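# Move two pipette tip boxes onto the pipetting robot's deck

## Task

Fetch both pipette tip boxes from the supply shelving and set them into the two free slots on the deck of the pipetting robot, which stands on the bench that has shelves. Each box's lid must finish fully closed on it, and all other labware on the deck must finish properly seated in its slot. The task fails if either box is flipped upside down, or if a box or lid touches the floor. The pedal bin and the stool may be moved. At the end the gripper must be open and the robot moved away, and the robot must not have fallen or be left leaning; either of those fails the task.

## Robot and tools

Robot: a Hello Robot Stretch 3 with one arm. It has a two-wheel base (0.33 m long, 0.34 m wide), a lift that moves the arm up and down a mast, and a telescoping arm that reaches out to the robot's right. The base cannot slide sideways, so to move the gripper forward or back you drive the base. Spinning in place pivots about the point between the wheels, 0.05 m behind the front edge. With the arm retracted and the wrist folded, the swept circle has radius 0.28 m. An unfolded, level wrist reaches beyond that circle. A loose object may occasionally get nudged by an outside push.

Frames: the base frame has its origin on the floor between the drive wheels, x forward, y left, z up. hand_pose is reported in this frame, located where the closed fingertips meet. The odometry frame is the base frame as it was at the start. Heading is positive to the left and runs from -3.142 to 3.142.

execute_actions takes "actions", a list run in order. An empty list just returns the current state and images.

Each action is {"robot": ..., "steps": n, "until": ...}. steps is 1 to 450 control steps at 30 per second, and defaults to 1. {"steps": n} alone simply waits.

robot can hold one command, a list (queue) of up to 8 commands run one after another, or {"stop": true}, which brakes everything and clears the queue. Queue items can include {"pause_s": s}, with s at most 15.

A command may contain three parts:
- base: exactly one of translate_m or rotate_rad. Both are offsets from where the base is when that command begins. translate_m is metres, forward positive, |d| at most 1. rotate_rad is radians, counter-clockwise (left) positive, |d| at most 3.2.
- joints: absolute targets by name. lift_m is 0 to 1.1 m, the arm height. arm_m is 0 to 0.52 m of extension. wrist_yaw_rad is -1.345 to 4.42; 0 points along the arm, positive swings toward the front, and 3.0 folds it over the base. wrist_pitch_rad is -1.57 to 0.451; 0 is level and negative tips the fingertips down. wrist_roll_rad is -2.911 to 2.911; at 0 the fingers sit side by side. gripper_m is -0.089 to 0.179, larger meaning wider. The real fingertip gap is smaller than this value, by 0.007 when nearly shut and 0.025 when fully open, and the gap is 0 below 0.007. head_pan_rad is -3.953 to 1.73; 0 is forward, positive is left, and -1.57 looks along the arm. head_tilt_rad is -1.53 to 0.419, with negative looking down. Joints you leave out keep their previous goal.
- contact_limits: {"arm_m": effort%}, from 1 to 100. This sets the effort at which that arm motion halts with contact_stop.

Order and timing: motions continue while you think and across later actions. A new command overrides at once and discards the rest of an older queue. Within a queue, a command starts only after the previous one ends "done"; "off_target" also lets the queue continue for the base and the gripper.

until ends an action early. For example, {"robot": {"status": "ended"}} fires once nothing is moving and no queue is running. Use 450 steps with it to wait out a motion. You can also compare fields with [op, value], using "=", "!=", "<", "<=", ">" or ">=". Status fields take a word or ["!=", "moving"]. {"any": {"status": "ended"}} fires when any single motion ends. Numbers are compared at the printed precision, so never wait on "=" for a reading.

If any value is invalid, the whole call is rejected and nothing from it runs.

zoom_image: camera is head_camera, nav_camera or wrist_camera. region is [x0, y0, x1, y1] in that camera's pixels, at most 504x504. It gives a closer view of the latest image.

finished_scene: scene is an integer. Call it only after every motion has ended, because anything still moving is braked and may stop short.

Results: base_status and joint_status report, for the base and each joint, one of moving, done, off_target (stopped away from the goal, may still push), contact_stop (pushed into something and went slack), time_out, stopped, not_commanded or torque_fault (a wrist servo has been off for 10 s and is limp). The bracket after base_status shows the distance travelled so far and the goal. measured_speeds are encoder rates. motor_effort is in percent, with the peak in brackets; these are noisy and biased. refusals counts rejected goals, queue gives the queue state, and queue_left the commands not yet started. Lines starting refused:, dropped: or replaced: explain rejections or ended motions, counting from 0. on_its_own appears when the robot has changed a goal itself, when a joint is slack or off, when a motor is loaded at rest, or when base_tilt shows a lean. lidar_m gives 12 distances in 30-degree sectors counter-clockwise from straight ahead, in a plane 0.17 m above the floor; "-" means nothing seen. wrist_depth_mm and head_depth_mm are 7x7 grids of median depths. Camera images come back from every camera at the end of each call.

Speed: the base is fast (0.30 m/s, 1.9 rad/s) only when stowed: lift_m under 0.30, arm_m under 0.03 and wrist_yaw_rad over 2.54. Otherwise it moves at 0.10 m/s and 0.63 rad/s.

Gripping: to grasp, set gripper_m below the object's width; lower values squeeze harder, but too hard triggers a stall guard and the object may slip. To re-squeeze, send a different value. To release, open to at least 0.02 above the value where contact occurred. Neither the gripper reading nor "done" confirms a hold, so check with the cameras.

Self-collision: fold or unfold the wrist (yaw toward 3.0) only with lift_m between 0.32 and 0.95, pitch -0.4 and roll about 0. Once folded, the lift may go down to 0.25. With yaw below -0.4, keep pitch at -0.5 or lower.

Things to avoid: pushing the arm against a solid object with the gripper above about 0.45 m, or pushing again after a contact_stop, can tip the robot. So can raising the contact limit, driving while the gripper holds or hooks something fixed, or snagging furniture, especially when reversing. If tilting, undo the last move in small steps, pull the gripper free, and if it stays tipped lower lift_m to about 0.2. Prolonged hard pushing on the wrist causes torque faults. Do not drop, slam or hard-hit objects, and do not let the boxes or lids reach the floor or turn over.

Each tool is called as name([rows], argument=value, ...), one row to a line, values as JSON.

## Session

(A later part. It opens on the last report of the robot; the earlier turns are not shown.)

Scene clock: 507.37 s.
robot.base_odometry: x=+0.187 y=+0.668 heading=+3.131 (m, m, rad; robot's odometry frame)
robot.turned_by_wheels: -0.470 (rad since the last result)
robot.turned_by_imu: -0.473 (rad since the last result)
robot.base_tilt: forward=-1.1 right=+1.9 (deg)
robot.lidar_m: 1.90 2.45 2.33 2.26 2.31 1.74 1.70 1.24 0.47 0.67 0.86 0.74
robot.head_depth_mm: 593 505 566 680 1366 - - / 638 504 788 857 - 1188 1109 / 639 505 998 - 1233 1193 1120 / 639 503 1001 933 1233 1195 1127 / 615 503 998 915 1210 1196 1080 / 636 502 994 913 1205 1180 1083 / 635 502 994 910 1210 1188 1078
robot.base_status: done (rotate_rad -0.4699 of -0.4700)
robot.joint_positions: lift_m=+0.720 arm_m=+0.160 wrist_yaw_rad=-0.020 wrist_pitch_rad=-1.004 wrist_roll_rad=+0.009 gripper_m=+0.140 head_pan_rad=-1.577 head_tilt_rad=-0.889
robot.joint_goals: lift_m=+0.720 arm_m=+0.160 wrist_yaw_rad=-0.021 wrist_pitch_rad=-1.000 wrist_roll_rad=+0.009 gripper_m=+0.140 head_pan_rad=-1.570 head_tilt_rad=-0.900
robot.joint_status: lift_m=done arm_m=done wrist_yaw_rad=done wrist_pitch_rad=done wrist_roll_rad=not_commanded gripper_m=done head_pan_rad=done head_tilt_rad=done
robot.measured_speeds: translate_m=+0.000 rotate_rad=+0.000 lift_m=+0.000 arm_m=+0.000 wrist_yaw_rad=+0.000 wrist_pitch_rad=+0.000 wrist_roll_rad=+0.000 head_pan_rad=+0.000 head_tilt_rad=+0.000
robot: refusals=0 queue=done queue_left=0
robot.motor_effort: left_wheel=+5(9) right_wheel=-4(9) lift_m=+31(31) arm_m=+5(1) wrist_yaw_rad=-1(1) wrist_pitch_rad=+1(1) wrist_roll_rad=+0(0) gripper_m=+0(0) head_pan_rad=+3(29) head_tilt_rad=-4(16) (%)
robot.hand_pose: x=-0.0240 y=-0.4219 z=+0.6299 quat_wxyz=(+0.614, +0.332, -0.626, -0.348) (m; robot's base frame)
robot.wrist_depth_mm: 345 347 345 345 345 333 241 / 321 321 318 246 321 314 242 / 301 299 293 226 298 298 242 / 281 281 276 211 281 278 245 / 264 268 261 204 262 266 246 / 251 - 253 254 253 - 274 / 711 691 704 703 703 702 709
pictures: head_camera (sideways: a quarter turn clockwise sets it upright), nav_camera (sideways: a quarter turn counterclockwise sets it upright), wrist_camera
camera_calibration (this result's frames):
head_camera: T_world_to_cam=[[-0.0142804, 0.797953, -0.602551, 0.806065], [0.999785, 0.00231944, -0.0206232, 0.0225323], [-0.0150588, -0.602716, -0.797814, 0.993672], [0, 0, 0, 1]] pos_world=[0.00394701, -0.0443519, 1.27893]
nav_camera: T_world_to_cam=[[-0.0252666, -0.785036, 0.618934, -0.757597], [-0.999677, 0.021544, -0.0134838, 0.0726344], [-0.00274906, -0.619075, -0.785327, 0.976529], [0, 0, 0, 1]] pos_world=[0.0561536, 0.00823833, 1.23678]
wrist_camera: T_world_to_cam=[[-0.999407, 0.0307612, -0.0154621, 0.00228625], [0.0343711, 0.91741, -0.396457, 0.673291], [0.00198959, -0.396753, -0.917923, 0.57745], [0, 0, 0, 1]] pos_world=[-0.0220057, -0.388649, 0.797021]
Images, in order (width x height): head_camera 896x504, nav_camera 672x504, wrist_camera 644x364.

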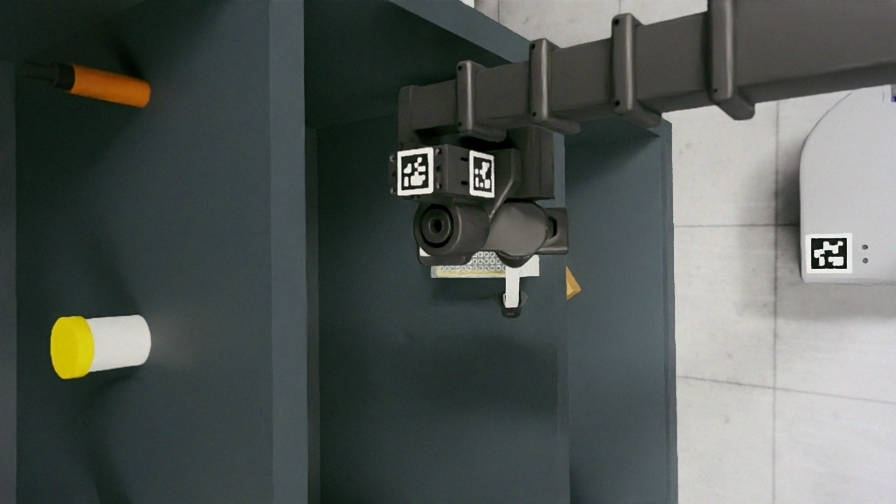

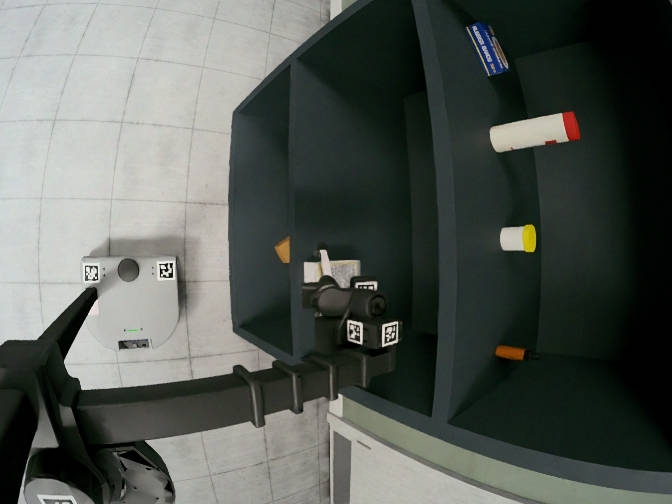

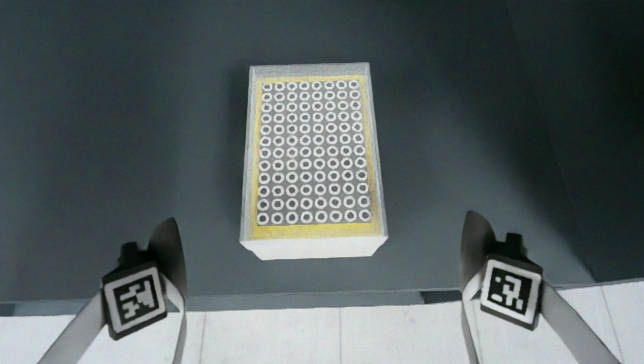

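execute_actions([
  {"robot":[{"base":{"translate_m":0.005},"joints":{"arm_m":0.246}},{"joints":{"lift_m":0.687}}],"steps":450,"until":{"robot":{"status":"ended"}}},
])

Scene clock: 521.30 s.
robot.base_odometry: x=+0.182 y=+0.668 heading=+3.131 (m, m, rad; robot's odometry frame)
robot.turned_by_wheels: +0.000 (rad since the last result)
robot.turned_by_imu: +0.001 (rad since the last result)
robot.base_tilt: forward=-0.9 right=+1.9 (deg)
robot.lidar_m: 1.90 2.45 2.33 2.26 2.32 1.74 1.70 1.24 0.47 0.67 0.74 0.73
robot.head_depth_mm: 593 504 579 698 1329 1220 - / 637 504 801 810 - 1197 - / 639 504 468 858 1212 1194 1120 / 639 504 997 892 1211 1189 1118 / 615 504 995 911 1214 1190 1078 / 637 503 997 915 1211 1183 1084 / 638 502 998 906 1208 1189 1076
robot.base_status: done (translate_m +0.0050 of +0.0050)
robot.joint_positions: lift_m=+0.687 arm_m=+0.246 wrist_yaw_rad=-0.020 wrist_pitch_rad=-1.004 wrist_roll_rad=+0.009 gripper_m=+0.140 head_pan_rad=-1.577 head_tilt_rad=-0.889
robot.joint_goals: lift_m=+0.687 arm_m=+0.246 wrist_yaw_rad=-0.021 wrist_pitch_rad=-1.000 wrist_roll_rad=+0.009 gripper_m=+0.140 head_pan_rad=-1.570 head_tilt_rad=-0.900
robot.joint_status: lift_m=done arm_m=done wrist_yaw_rad=done wrist_pitch_rad=done wrist_roll_rad=not_commanded gripper_m=done head_pan_rad=done head_tilt_rad=done
robot.measured_speeds: translate_m=+0.000 rotate_rad=+0.000 lift_m=+0.000 arm_m=+0.000 wrist_yaw_rad=+0.000 wrist_pitch_rad=+0.000 wrist_roll_rad=+0.000 head_pan_rad=+0.000 head_tilt_rad=+0.000
robot: refusals=0 queue=done queue_left=0
robot.motor_effort: left_wheel=+4(9) right_wheel=-4(5) lift_m=+30(30) arm_m=+4(5) wrist_yaw_rad=-1(1) wrist_pitch_rad=+1(1) wrist_roll_rad=+0(1) gripper_m=+0(0) head_pan_rad=+3(4) head_tilt_rad=-4(4) (%)
robot.hand_pose: x=-0.0240 y=-0.5079 z=+0.5969 quat_wxyz=(+0.614, +0.332, -0.626, -0.348) (m; robot's base frame)
robot.wrist_depth_mm: 305 302 300 301 301 302 246 / 282 281 280 278 281 278 248 / 262 261 261 261 259 259 248 / 244 246 242 175 241 243 240 / 231 233 228 166 227 233 229 / 217 - 212 156 213 - 216 / 207 204 201 148 201 203 205
pictures: head_camera (sideways: a quarter turn clockwise sets it upright), nav_camera (sideways: a quarter turn counterclockwise sets it upright), wrist_camera
camera_calibration (this result's frames):
head_camera: T_world_to_cam=[[-0.0142878, 0.797953, -0.602551, 0.806065], [0.999785, 0.00232874, -0.0206232, 0.0225323], [-0.0150532, -0.602716, -0.797814, 0.993672], [0, 0, 0, 1]] pos_world=[0.00394742, -0.0443519, 1.27893]
nav_camera: T_world_to_cam=[[-0.0252593, -0.785037, 0.618934, -0.757597], [-0.999677, 0.0215347, -0.0134838, 0.0726344], [-0.00274331, -0.619075, -0.785327, 0.976529], [0, 0, 0, 1]] pos_world=[0.0561535, 0.00823882, 1.23678]
wrist_camera: T_world_to_cam=[[-0.999407, 0.0307691, -0.0154617, 0.00442453], [0.034378, 0.917429, -0.396413, 0.739086], [0.00198772, -0.396709, -0.917942, 0.513078], [0, 0, 0, 1]] pos_world=[-0.0220063, -0.474652, 0.764028]
Images, in order (width x height): head_camera 896x504, nav_camera 672x504, wrist_camera 644x364.

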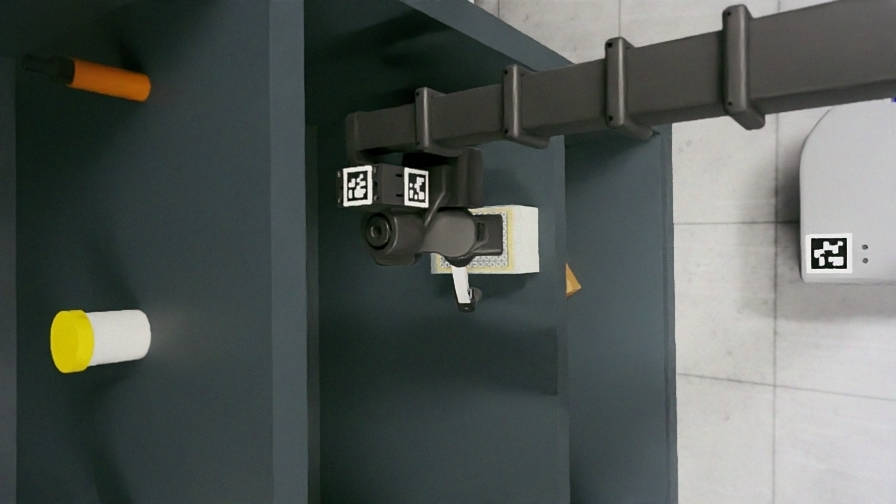

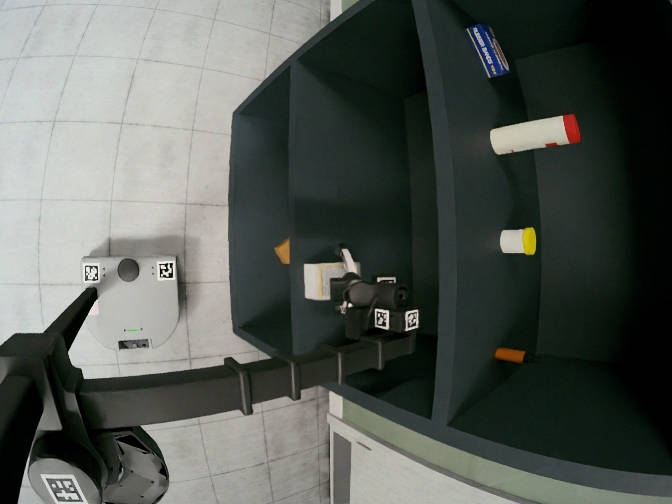

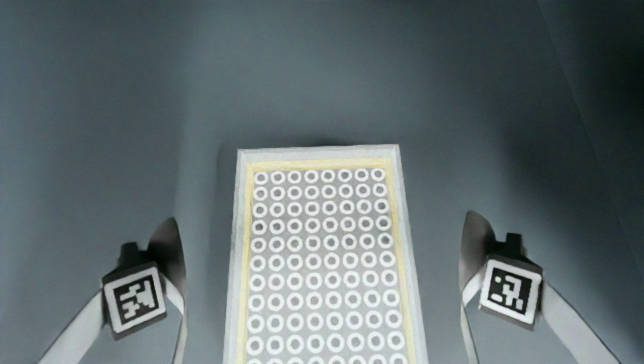

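execute_actions([
  {"robot":[{"joints":{"gripper_m":0.045}},{"pause_s":0.3},{"joints":{"lift_m":0.72}}],"steps":450,"until":{"robot":{"status":"ended"}}},
])

Scene clock: 528.27 s.
robot.base_odometry: x=+0.182 y=+0.668 heading=+3.131 (m, m, rad; robot's odometry frame)
robot.turned_by_wheels: +0.000 (rad since the last result)
robot.turned_by_imu: +0.001 (rad since the last result)
robot.base_tilt: forward=-1.0 right=+1.9 (deg)
robot.lidar_m: 1.89 2.45 2.33 2.25 2.32 1.75 1.70 1.24 0.47 0.67 0.74 0.73
robot.head_depth_mm: 593 503 579 679 1360 - - / 638 503 470 - - 1191 1116 / 639 503 456 878 1213 1194 1124 / 640 505 467 864 1208 1197 1126 / 613 503 995 914 1212 1189 1075 / 638 502 1000 913 1209 1185 1081 / 636 502 996 909 1206 1177 1074
robot.base_status: done (translate_m +0.0050 of +0.0050)
robot.joint_positions: lift_m=+0.720 arm_m=+0.246 wrist_yaw_rad=-0.020 wrist_pitch_rad=-1.005 wrist_roll_rad=+0.009 gripper_m=+0.046 head_pan_rad=-1.577 head_tilt_rad=-0.889
robot.joint_goals: lift_m=+0.720 arm_m=+0.246 wrist_yaw_rad=-0.021 wrist_pitch_rad=-1.000 wrist_roll_rad=+0.009 gripper_m=+0.045 head_pan_rad=-1.570 head_tilt_rad=-0.900
robot.joint_status: lift_m=done arm_m=done wrist_yaw_rad=done wrist_pitch_rad=done wrist_roll_rad=not_commanded gripper_m=done head_pan_rad=done head_tilt_rad=done
robot.measured_speeds: translate_m=+0.000 rotate_rad=+0.000 lift_m=+0.000 arm_m=+0.000 wrist_yaw_rad=+0.000 wrist_pitch_rad=+0.000 wrist_roll_rad=+0.000 head_pan_rad=+0.000 head_tilt_rad=+0.000
robot: refusals=0 queue=done queue_left=0
robot.motor_effort: left_wheel=+4(4) right_wheel=-4(3) lift_m=+45(48) arm_m=+4(5) wrist_yaw_rad=-1(1) wrist_pitch_rad=+2(2) wrist_roll_rad=+0(0) gripper_m=-17(98) head_pan_rad=+3(1) head_tilt_rad=-5(3) (%)
robot.hand_pose: x=-0.0240 y=-0.5077 z=+0.6293 quat_wxyz=(+0.614, +0.333, -0.626, -0.349) (m; robot's base frame)
robot.wrist_depth_mm: 345 344 345 344 342 337 247 / 319 318 318 318 320 319 248 / 299 296 297 298 296 297 249 / 278 279 279 279 278 277 251 / 263 262 259 198 261 263 251 / 248 249 195 187 219 249 241 / 236 234 231 177 232 233 231
pictures: head_camera (sideways: a quarter turn clockwise sets it upright), nav_camera (sideways: a quarter turn counterclockwise sets it upright), wrist_camera
camera_calibration (this result's frames):
head_camera: T_world_to_cam=[[-0.0142877, 0.797953, -0.602551, 0.806065], [0.999785, 0.00232862, -0.0206232, 0.0225323], [-0.0150532, -0.602716, -0.797814, 0.993673], [0, 0, 0, 1]] pos_world=[0.00394742, -0.0443519, 1.27893]
nav_camera: T_world_to_cam=[[-0.0252594, -0.785037, 0.618934, -0.757597], [-0.999677, 0.0215349, -0.0134838, 0.0726344], [-0.00274338, -0.619075, -0.785327, 0.976529], [0, 0, 0, 1]] pos_world=[0.0561535, 0.00823881, 1.23678]
wrist_camera: T_world_to_cam=[[-0.999407, 0.0307793, -0.0154544, 0.00492442], [0.0343831, 0.917701, -0.395782, 0.751526], [0.00200069, -0.396078, -0.918215, 0.543342], [0, 0, 0, 1]] pos_world=[-0.0220054, -0.474621, 0.796421]
Images, in order (width x height): head_camera 896x504, nav_camera 672x504, wrist_camera 644x364.

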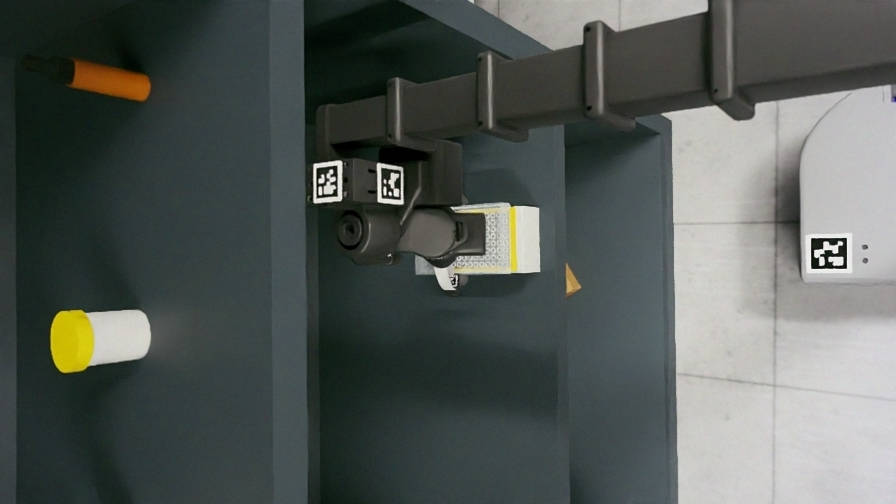

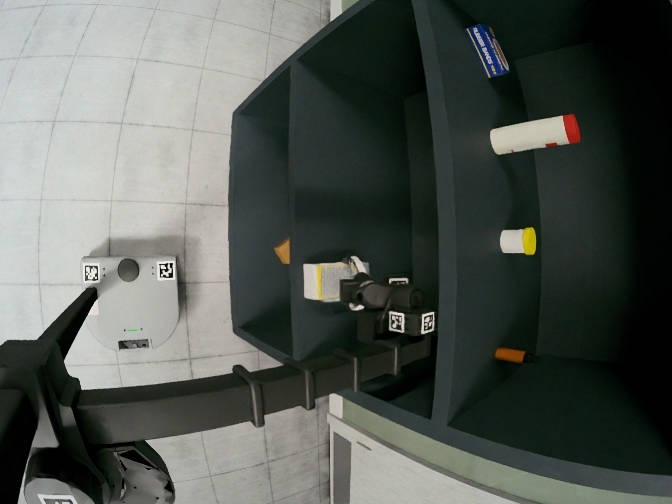

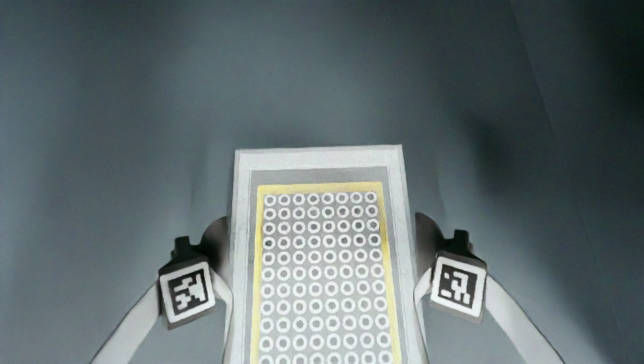

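execute_actions([
  {"robot":[{"joints":{"arm_m":0.0}},{"base":{"rotate_rad":0.615}},{"base":{"translate_m":1.0},"joints":{"lift_m":1.06,"head_tilt_rad":-0.6}}],"steps":450,"until":{"robot":{"status":"ended"}}},
  {"steps":300,"until":{"robot":{"status":"ended"}}},
  {"robot":[{"base":{"translate_m":0.868}},{"base":{"rotate_rad":0.936}},{"joints":{"arm_m":0.26}}],"steps":450,"until":{"robot":{"status":"ended"}}},
  {"steps":300,"until":{"robot":{"status":"ended"}}},
])

Scene clock: 565.23 s.
robot.base_odometry: x=-1.356 y=-0.392 heading=-1.602 (m, m, rad; robot's odometry frame)
robot.turned_by_wheels: +1.551 (rad since the last result)
robot.turned_by_imu: +1.570 (rad since the last result)
robot.base_tilt: forward=-1.1 right=+1.8 (deg)
robot.lidar_m: 1.74 1.36 1.63 3.19 2.32 1.74 2.03 1.03 0.62 0.54 0.61 0.58
robot.head_depth_mm: - 1014 832 593 500 1370 1154 / - - 794 593 499 1330 1158 / - - 791 600 499 1294 1166 / 913 1010 752 613 499 1291 1165 / 923 1030 826 610 498 1334 1158 / 919 1030 826 611 497 1359 1158 / 919 1029 828 611 498 1350 1156
robot.base_status: done (rotate_rad +0.9358 of +0.9360)
robot.joint_positions: lift_m=+1.060 arm_m=+0.260 wrist_yaw_rad=-0.021 wrist_pitch_rad=-1.005 wrist_roll_rad=+0.009 gripper_m=+0.046 head_pan_rad=-1.577 head_tilt_rad=-0.606
robot.joint_goals: lift_m=+1.060 arm_m=+0.260 wrist_yaw_rad=-0.021 wrist_pitch_rad=-1.000 wrist_roll_rad=+0.009 gripper_m=+0.045 head_pan_rad=-1.570 head_tilt_rad=-0.600
robot.joint_status: lift_m=done arm_m=done wrist_yaw_rad=done wrist_pitch_rad=done wrist_roll_rad=not_commanded gripper_m=done head_pan_rad=done head_tilt_rad=done
robot.measured_speeds: translate_m=+0.000 rotate_rad=+0.000 lift_m=+0.000 arm_m=+0.000 wrist_yaw_rad=+0.000 wrist_pitch_rad=+0.000 wrist_roll_rad=+0.000 head_pan_rad=+0.000 head_tilt_rad=+0.000
robot: refusals=0 queue=done queue_left=0
robot.motor_effort: left_wheel=-2(8) right_wheel=+4(9) lift_m=+46(48) arm_m=+4(5) wrist_yaw_rad=-1(0) wrist_pitch_rad=+2(2) wrist_roll_rad=+0(0) gripper_m=-16(17) head_pan_rad=+3(2) head_tilt_rad=+3(19) (%)
robot.hand_pose: x=-0.0240 y=-0.5216 z=+0.9692 quat_wxyz=(+0.614, +0.333, -0.625, -0.349) (m; robot's base frame)
robot.wrist_depth_mm: 291 290 290 291 289 285 289 / 270 271 269 269 269 240 240 / 254 251 253 251 251 237 236 / 237 236 235 235 234 222 222 / 222 221 223 222 223 212 207 / 209 210 209 210 210 200 197 / 199 197 198 198 199 195 186
pictures: head_camera (sideways: a quarter turn clockwise sets it upright), nav_camera (sideways: a quarter turn counterclockwise sets it upright), wrist_camera
camera_calibration (this result's frames):
head_camera: T_world_to_cam=[[-0.0156061, 0.598047, -0.801309, 1.06509], [0.999748, -0.00361189, -0.0221666, 0.0245497], [-0.0161509, -0.801453, -0.59784, 0.733594], [0, 0, 0, 1]] pos_world=[0.00392668, -0.0489471, 1.29258]
nav_camera: T_world_to_cam=[[-0.0239186, -0.581068, 0.813503, -1.01118], [-0.999707, 0.0170066, -0.017246, 0.0775382], [-0.00381381, -0.813677, -0.581304, 0.711174], [0, 0, 0, 1]] pos_world=[0.0560417, -0.0102164, 1.23734]
wrist_camera: T_world_to_cam=[[-0.999398, 0.0310634, -0.015444, 0.0107123], [0.034639, 0.917882, -0.39534, 0.898474], [0.00189521, -0.395637, -0.918405, 0.850397], [0, 0, 0, 1]] pos_world=[-0.0220281, -0.488577, 1.13638]
Images, in order (width x height): head_camera 896x504, nav_camera 672x504, wrist_camera 644x364.

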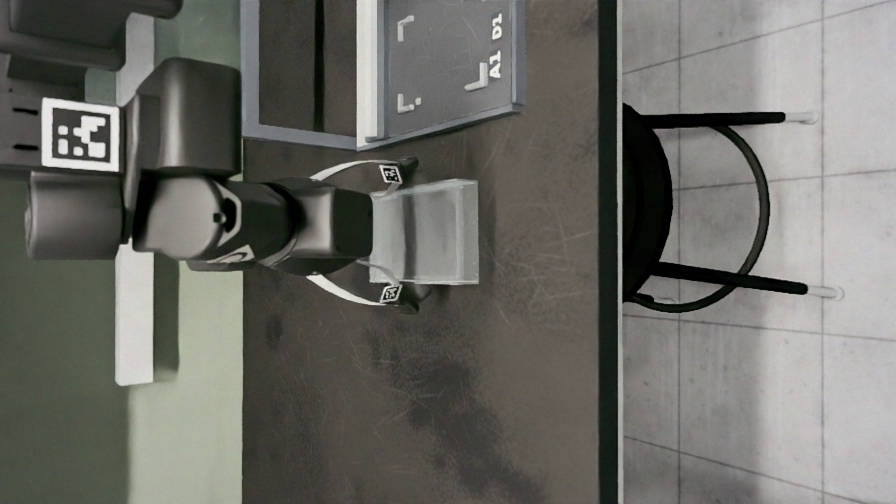

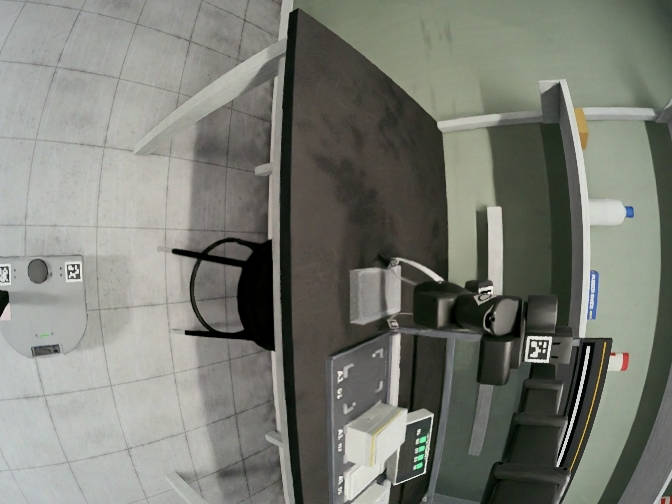

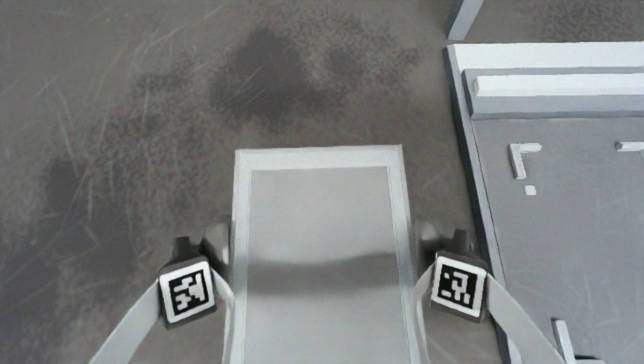

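execute_actions([
  {"robot":[{"joints":{"lift_m":1.03,"wrist_yaw_rad":-0.036}},{"joints":{"lift_m":1.025}}],"steps":300,"until":{"robot":{"status":"ended"}}},
])

zoom_image(camera="head_camera", region=[300, 100, 560, 340])

Scene clock: 571.67 s.
robot.base_odometry: x=-1.356 y=-0.392 heading=-1.602 (m, m, rad; robot's odometry frame)
robot.turned_by_wheels: +0.000 (rad since the last result)
robot.turned_by_imu: +0.001 (rad since the last result)
robot.base_tilt: forward=-1.0 right=+2.0 (deg)
robot.lidar_m: 1.74 1.37 1.63 3.20 2.32 1.75 2.04 1.03 0.62 0.54 0.61 0.58
robot.head_depth_mm: 909 - 835 593 500 1360 1166 / 893 - 757 593 499 1323 1157 / 906 - 791 589 499 1294 1168 / 927 1030 - 588 497 1303 1163 / 918 1027 833 610 498 1325 1157 / 921 1024 830 608 497 1355 1162 / 919 1029 823 608 498 1351 1164
robot.base_status: done (rotate_rad +0.9358 of +0.9360)
robot.joint_positions: lift_m=+1.025 arm_m=+0.260 wrist_yaw_rad=-0.034 wrist_pitch_rad=-1.005 wrist_roll_rad=+0.009 gripper_m=+0.046 head_pan_rad=-1.577 head_tilt_rad=-0.606
robot.joint_goals: lift_m=+1.025 arm_m=+0.260 wrist_yaw_rad=-0.036 wrist_pitch_rad=-1.000 wrist_roll_rad=+0.009 gripper_m=+0.045 head_pan_rad=-1.570 head_tilt_rad=-0.600
robot.joint_status: lift_m=done arm_m=done wrist_yaw_rad=done wrist_pitch_rad=done wrist_roll_rad=not_commanded gripper_m=done head_pan_rad=done head_tilt_rad=done
robot.measured_speeds: translate_m=+0.000 rotate_rad=+0.000 lift_m=+0.000 arm_m=+0.000 wrist_yaw_rad=+0.000 wrist_pitch_rad=+0.000 wrist_roll_rad=+0.000 head_pan_rad=+0.000 head_tilt_rad=+0.000
robot: refusals=0 queue=done queue_left=0
robot.motor_effort: left_wheel=-2(2) right_wheel=+4(4) lift_m=+31(46) arm_m=+5(5) wrist_yaw_rad=-2(2) wrist_pitch_rad=+2(2) wrist_roll_rad=+0(0) gripper_m=-17(17) head_pan_rad=+4(2) head_tilt_rad=+2(2) (%)
robot.hand_pose: x=-0.0256 y=-0.5216 z=+0.9347 quat_wxyz=(+0.611, +0.329, -0.628, -0.353) (m; robot's base frame)
robot.wrist_depth_mm: 246 247 246 245 245 229 230 / 228 227 228 226 227 208 208 / 214 212 212 212 213 201 199 / 200 200 199 198 199 190 186 / 188 187 187 186 188 183 174 / 177 177 177 176 176 169 165 / 168 167 167 167 167 166 156
pictures: head_camera (sideways: a quarter turn clockwise sets it upright), nav_camera (sideways: a quarter turn counterclockwise sets it upright), wrist_camera
camera_calibration (this result's frames):
head_camera: T_world_to_cam=[[-0.0156059, 0.598047, -0.801309, 1.06509], [0.999748, -0.00361224, -0.0221666, 0.0245497], [-0.0161512, -0.801453, -0.59784, 0.733594], [0, 0, 0, 1]] pos_world=[0.00392666, -0.0489471, 1.29258]
nav_camera: T_world_to_cam=[[-0.0239188, -0.581068, 0.813503, -1.01118], [-0.999707, 0.0170069, -0.017246, 0.0775382], [-0.0038141, -0.813677, -0.581305, 0.711174], [0, 0, 0, 1]] pos_world=[0.0560417, -0.0102164, 1.23734]
wrist_camera: T_world_to_cam=[[-0.998899, 0.0442962, -0.0154439, 0.0155449], [0.046792, 0.917351, -0.39532, 0.884876], [-0.00334376, -0.395608, -0.918414, 0.81866], [0, 0, 0, 1]] pos_world=[-0.0231399, -0.488562, 1.10192]
Images, in order (width x height): head_camera 896x504, nav_camera 672x504, wrist_camera 644x364.

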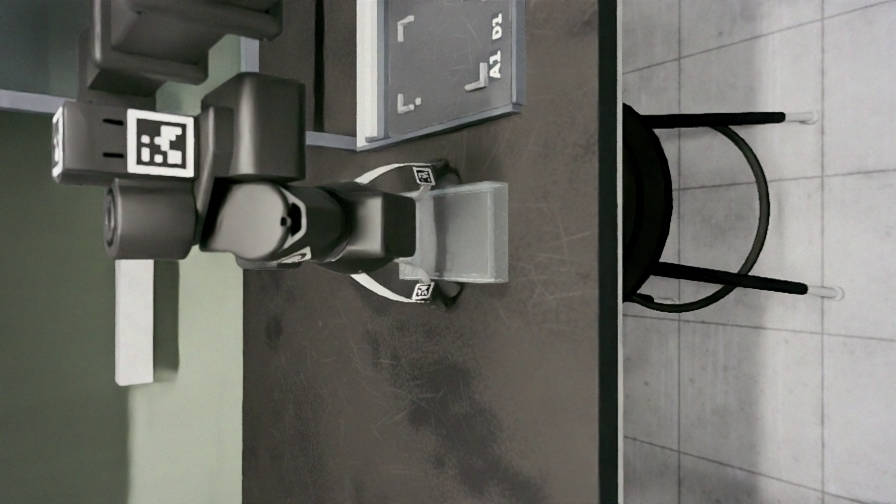

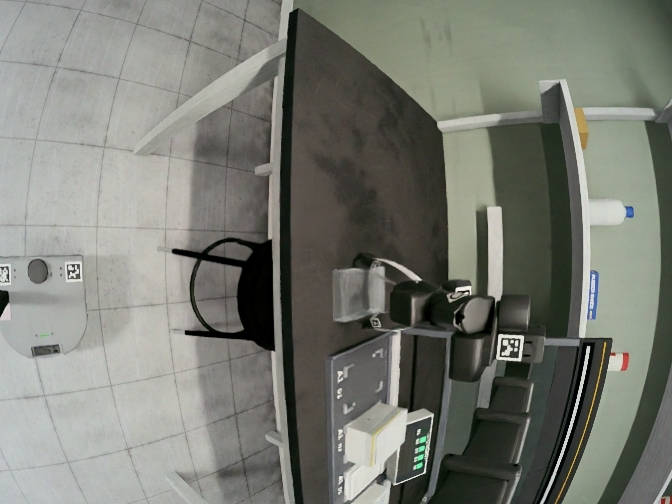

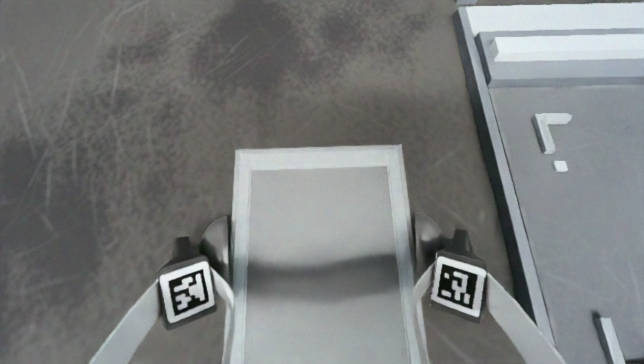

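Region (300, 100, 560, 340) of head_camera's 896x504 image, scaled by 1.938, with more detail than that image has; it fills the top 465 rows of this view, and the rest is white.

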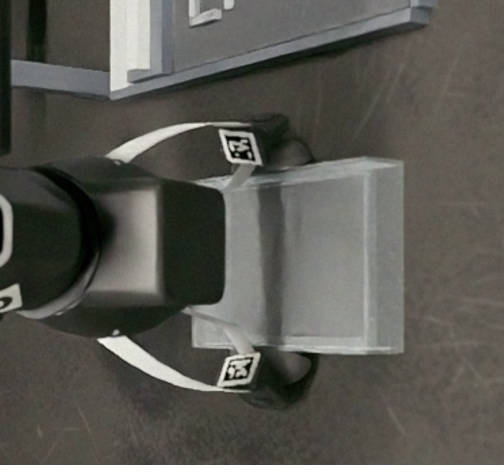

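execute_actions([
  {"robot":[{"joints":{"lift_m":1.023}},{"joints":{"gripper_m":0.125}},{"joints":{"lift_m":1.07}},{"joints":{"arm_m":0.0,"wrist_yaw_rad":-0.021}}],"steps":400,"until":{"robot":{"status":"ended"}}},
])

Scene clock: 580.43 s.
robot.base_odometry: x=-1.356 y=-0.392 heading=-1.602 (m, m, rad; robot's odometry frame)
robot.turned_by_wheels: +0.000 (rad since the last result)
robot.turned_by_imu: +0.001 (rad since the last result)
robot.base_tilt: forward=-0.9 right=+1.9 (deg)
robot.lidar_m: 1.74 1.37 1.63 3.20 2.32 1.75 2.04 1.03 0.62 0.54 0.61 0.58
robot.head_depth_mm: 891 - - - - 1300 1163 / 895 - - - - - 1137 / 896 - - - - - 1140 / 909 1012 813 589 - 1298 1135 / 919 1034 827 611 499 1318 1156 / 921 1034 829 610 497 1353 1163 / 919 1024 823 611 498 1358 1161
robot.base_status: done (rotate_rad +0.9358 of +0.9360)
robot.joint_positions: lift_m=+1.070 arm_m=+0.000 wrist_yaw_rad=-0.021 wrist_pitch_rad=-1.005 wrist_roll_rad=+0.009 gripper_m=+0.125 head_pan_rad=-1.577 head_tilt_rad=-0.606
robot.joint_goals: lift_m=+1.070 arm_m=+0.000 wrist_yaw_rad=-0.021 wrist_pitch_rad=-1.000 wrist_roll_rad=+0.009 gripper_m=+0.125 head_pan_rad=-1.570 head_tilt_rad=-0.600
robot.joint_status: lift_m=done arm_m=done wrist_yaw_rad=done wrist_pitch_rad=done wrist_roll_rad=not_commanded gripper_m=done head_pan_rad=done head_tilt_rad=done
robot.measured_speeds: translate_m=+0.000 rotate_rad=+0.000 lift_m=+0.000 arm_m=+0.000 wrist_yaw_rad=+0.000 wrist_pitch_rad=+0.000 wrist_roll_rad=+0.000 head_pan_rad=+0.000 head_tilt_rad=+0.000
robot: refusals=0 queue=done queue_left=0
robot.motor_effort: left_wheel=-2(3) right_wheel=+3(4) lift_m=+45(47) arm_m=-6(3) wrist_yaw_rad=+0(2) wrist_pitch_rad=+2(2) wrist_roll_rad=+0(0) gripper_m=+0(86) head_pan_rad=+3(3) head_tilt_rad=+3(3) (%)
robot.hand_pose: x=-0.0241 y=-0.2623 z=+0.9792 quat_wxyz=(+0.613, +0.332, -0.626, -0.349) (m; robot's base frame)
robot.wrist_depth_mm: 307 304 306 303 300 288 285 / 283 283 283 281 281 278 278 / 265 264 262 263 262 263 263 / 550 - - - - - - / - 915 - - - - - / - - - - - - - / - - - - - - -
pictures: head_camera (sideways: a quarter turn clockwise sets it upright), nav_camera (sideways: a quarter turn counterclockwise sets it upright), wrist_camera
camera_calibration (this result's frames):
head_camera: T_world_to_cam=[[-0.0156096, 0.597926, -0.801399, 1.06521], [0.999748, -0.00361071, -0.0221669, 0.0245502], [-0.0161478, -0.801543, -0.597719, 0.733436], [0, 0, 0, 1]] pos_world=[0.00392689, -0.0489485, 1.29259]
nav_camera: T_world_to_cam=[[-0.0239153, -0.580945, 0.813591, -1.01129], [-0.999707, 0.0169994, -0.0172476, 0.0775403], [-0.00381065, -0.813765, -0.581181, 0.711013], [0, 0, 0, 1]] pos_world=[0.0560417, -0.0102259, 1.23734]
wrist_camera: T_world_to_cam=[[-0.999373, 0.0318527, -0.0154437, 0.00292591], [0.0353637, 0.917866, -0.395311, 0.664373], [0.00158355, -0.395609, -0.918418, 0.962206], [0, 0, 0, 1]] pos_world=[-0.0220943, -0.229241, 1.14639]
Images, in order (width x height): head_camera 896x504, nav_camera 672x504, wrist_camera 644x364.

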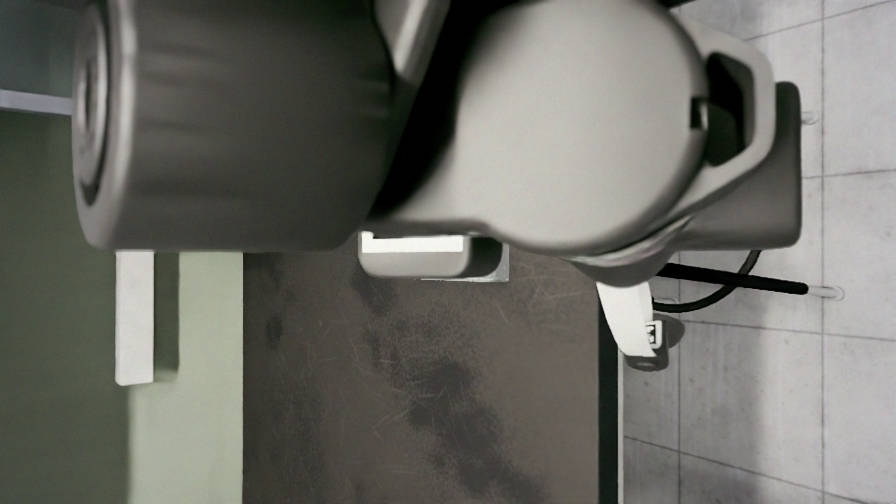

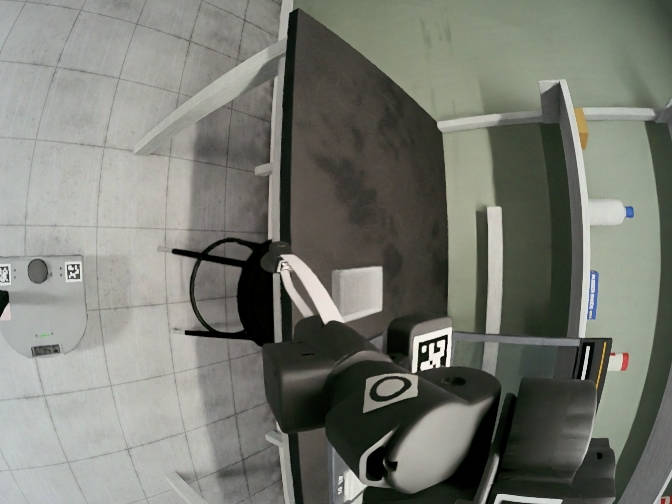

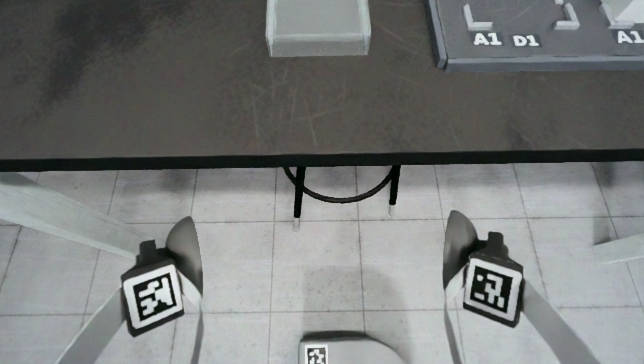

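execute_actions([
  {"robot":[{"base":{"rotate_rad":-0.936}},{"base":{"translate_m":-1.0},"joints":{"lift_m":0.72,"gripper_m":0.14,"head_tilt_rad":-0.9}},{"base":{"translate_m":-0.868}},{"base":{"rotate_rad":-0.615}},{"joints":{"arm_m":0.254}},{"joints":{"lift_m":0.69}}],"steps":450,"until":{"robot":{"status":"ended"}}},
  {"steps":450,"until":{"robot":{"status":"ended"}}},
  {"steps":450,"until":{"robot":{"status":"ended"}}},
])

Scene clock: 614.20 s.
robot.base_odometry: x=+0.182 y=+0.668 heading=+3.131 (m, m, rad; robot's odometry frame)
robot.turned_by_wheels: -1.551 (rad since the last result)
robot.turned_by_imu: -1.561 (rad since the last result)
robot.base_tilt: forward=-1.0 right=+1.8 (deg)
robot.lidar_m: 1.90 2.45 2.33 2.26 2.31 1.75 1.70 1.24 0.47 0.67 0.75 0.73
robot.head_depth_mm: 592 505 579 691 1335 1235 - / 641 504 471 - - 1192 - / 639 503 467 874 1210 1194 1115 / 639 503 730 875 1218 1186 1125 / 616 505 995 911 1207 1185 1075 / 638 503 999 912 1219 1180 1079 / 635 502 998 912 1208 1181 1078
robot.base_status: done (rotate_rad -0.6148 of -0.6150)
robot.joint_positions: lift_m=+0.690 arm_m=+0.254 wrist_yaw_rad=-0.021 wrist_pitch_rad=-1.005 wrist_roll_rad=+0.009 gripper_m=+0.140 head_pan_rad=-1.577 head_tilt_rad=-0.889
robot.joint_goals: lift_m=+0.690 arm_m=+0.254 wrist_yaw_rad=-0.021 wrist_pitch_rad=-1.000 wrist_roll_rad=+0.009 gripper_m=+0.140 head_pan_rad=-1.570 head_tilt_rad=-0.900
robot.joint_status: lift_m=done arm_m=done wrist_yaw_rad=done wrist_pitch_rad=done wrist_roll_rad=not_commanded gripper_m=done head_pan_rad=done head_tilt_rad=done
robot.measured_speeds: translate_m=+0.000 rotate_rad=+0.000 lift_m=+0.000 arm_m=+0.000 wrist_yaw_rad=+0.000 wrist_pitch_rad=+0.000 wrist_roll_rad=+0.000 head_pan_rad=+0.000 head_tilt_rad=+0.000
robot: refusals=0 queue=done queue_left=0
robot.motor_effort: left_wheel=+4(10) right_wheel=-5(10) lift_m=+31(46) arm_m=+4(5) wrist_yaw_rad=+0(0) wrist_pitch_rad=+1(2) wrist_roll_rad=+0(0) gripper_m=+0(64) head_pan_rad=+2(2) head_tilt_rad=-5(20) (%)
robot.hand_pose: x=-0.0241 y=-0.5156 z=+0.5997 quat_wxyz=(+0.613, +0.332, -0.626, -0.349) (m; robot's base frame)
robot.wrist_depth_mm: 307 304 305 304 303 304 245 / 284 282 283 283 282 281 248 / 264 265 263 264 263 264 249 / 246 248 248 183 247 246 241 / 234 236 231 169 230 234 230 / 221 - 215 159 214 - 219 / 210 207 204 150 204 206 207
pictures: head_camera (sideways: a quarter turn clockwise sets it upright), nav_camera (sideways: a quarter turn counterclockwise sets it upright), wrist_camera
camera_calibration (this result's frames):
head_camera: T_world_to_cam=[[-0.0144187, 0.797967, -0.602529, 0.806037], [0.999784, 0.00249342, -0.020623, 0.022532], [-0.0149541, -0.602696, -0.79783, 0.993693], [0, 0, 0, 1]] pos_world=[0.00395471, -0.0443516, 1.27892]
nav_camera: T_world_to_cam=[[-0.0251305, -0.785058, 0.618913, -0.75757], [-0.999681, 0.021371, -0.0134834, 0.0726339], [-0.00264156, -0.619054, -0.785344, 0.976551], [0, 0, 0, 1]] pos_world=[0.0561521, 0.00824881, 1.23678]
wrist_camera: T_world_to_cam=[[-0.999373, 0.0318524, -0.0154438, 0.00513509], [0.0353636, 0.917866, -0.395311, 0.746898], [0.00158373, -0.395609, -0.918417, 0.513484], [0, 0, 0, 1]] pos_world=[-0.0220943, -0.482577, 0.766929]
Images, in order (width x height): head_camera 896x504, nav_camera 672x504, wrist_camera 644x364.

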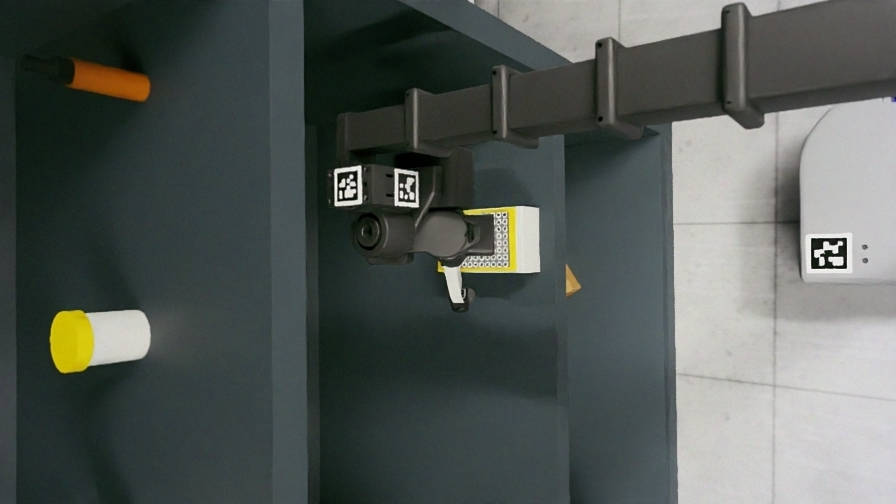

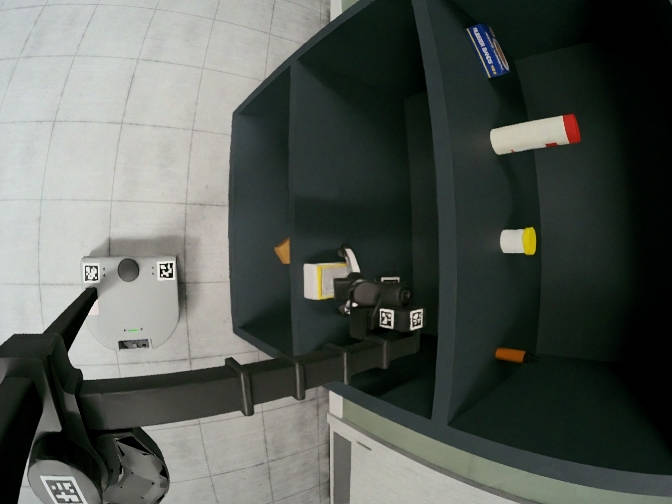

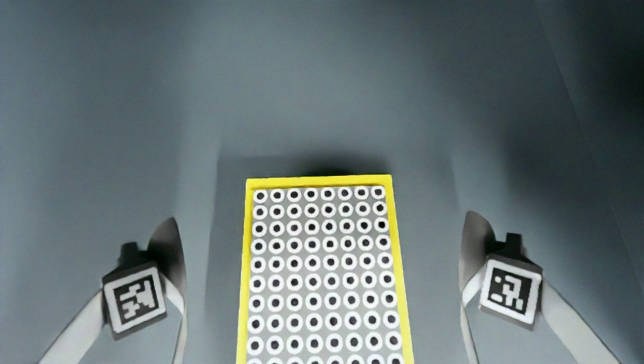

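execute_actions([
  {"robot":[{"joints":{"wrist_yaw_rad":-0.006,"lift_m":0.665,"arm_m":0.252}}],"steps":300,"until":{"robot":{"status":"ended"}}},
])

Scene clock: 617.83 s.
robot.base_odometry: x=+0.182 y=+0.668 heading=+3.131 (m, m, rad; robot's odometry frame)
robot.turned_by_wheels: +0.000 (rad since the last result)
robot.turned_by_imu: +0.000 (rad since the last result)
robot.base_tilt: forward=-1.0 right=+1.9 (deg)
robot.lidar_m: 1.90 2.45 2.33 2.26 2.33 1.74 1.70 1.24 0.47 0.67 0.75 0.73
robot.head_depth_mm: 594 504 579 695 1337 1227 - / 639 504 802 875 - - - / 639 503 470 - 1212 1192 1124 / 638 503 999 918 1210 1197 1120 / 615 503 997 914 1209 1183 1079 / 637 501 994 912 1203 1190 1083 / 635 501 994 908 1211 1183 1076
robot.base_status: done (rotate_rad -0.6148 of -0.6150)
robot.joint_positions: lift_m=+0.665 arm_m=+0.252 wrist_yaw_rad=-0.008 wrist_pitch_rad=-1.005 wrist_roll_rad=+0.009 gripper_m=+0.140 head_pan_rad=-1.577 head_tilt_rad=-0.889
robot.joint_goals: lift_m=+0.665 arm_m=+0.252 wrist_yaw_rad=-0.006 wrist_pitch_rad=-1.000 wrist_roll_rad=+0.009 gripper_m=+0.140 head_pan_rad=-1.570 head_tilt_rad=-0.900
robot.joint_status: lift_m=done arm_m=done wrist_yaw_rad=done wrist_pitch_rad=done wrist_roll_rad=not_commanded gripper_m=done head_pan_rad=done head_tilt_rad=done
robot.measured_speeds: translate_m=+0.000 rotate_rad=+0.000 lift_m=+0.000 arm_m=+0.000 wrist_yaw_rad=+0.000 wrist_pitch_rad=+0.000 wrist_roll_rad=+0.000 head_pan_rad=+0.000 head_tilt_rad=+0.000
robot: refusals=0 queue=done queue_left=0
robot.motor_effort: left_wheel=+4(4) right_wheel=-4(4) lift_m=+30(31) arm_m=-6(8) wrist_yaw_rad=+1(1) wrist_pitch_rad=+1(2) wrist_roll_rad=+0(0) gripper_m=+1(0) head_pan_rad=+2(4) head_tilt_rad=-4(4) (%)
robot.hand_pose: x=-0.0226 y=-0.5143 z=+0.5747 quat_wxyz=(+0.616, +0.337, -0.623, -0.345) (m; robot's base frame)
robot.wrist_depth_mm: 274 273 272 271 272 272 249 / 251 253 254 253 252 252 244 / 235 236 235 236 235 235 232 / 222 220 216 152 215 221 221 / 208 211 202 143 148 209 207 / 196 - 192 135 139 - 196 / 188 184 132 128 130 185 186
pictures: head_camera (sideways: a quarter turn clockwise sets it upright), nav_camera (sideways: a quarter turn counterclockwise sets it upright), wrist_camera
camera_calibration (this result's frames):
head_camera: T_world_to_cam=[[-0.0144188, 0.797967, -0.602529, 0.806037], [0.999784, 0.00249354, -0.020623, 0.022532], [-0.014954, -0.602696, -0.797831, 0.993693], [0, 0, 0, 1]] pos_world=[0.00395471, -0.0443516, 1.27892]
nav_camera: T_world_to_cam=[[-0.0251305, -0.785058, 0.618912, -0.75757], [-0.999681, 0.0213709, -0.0134834, 0.0726339], [-0.00264148, -0.619054, -0.785344, 0.976551], [0, 0, 0, 1]] pos_world=[0.0561521, 0.00824882, 1.23678]
wrist_camera: T_world_to_cam=[[-0.999709, 0.018549, -0.0154438, -0.000586066], [0.0231445, 0.918256, -0.395311, 0.735681], [0.00684874, -0.395553, -0.918417, 0.491188], [0, 0, 0, 1]] pos_world=[-0.0209769, -0.481241, 0.741929]
Images, in order (width x height): head_camera 896x504, nav_camera 672x504, wrist_camera 644x364.

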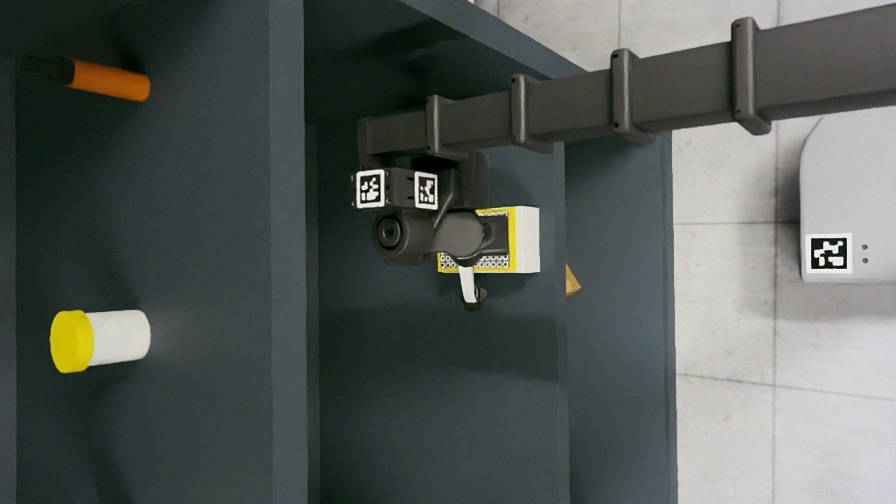

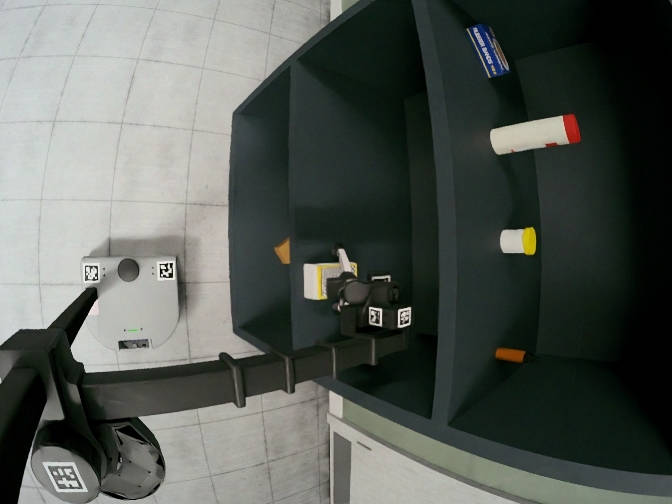

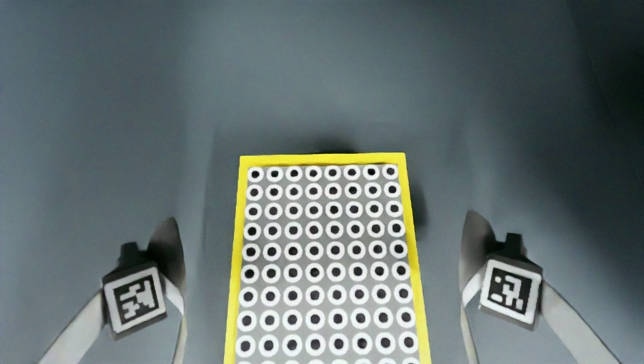

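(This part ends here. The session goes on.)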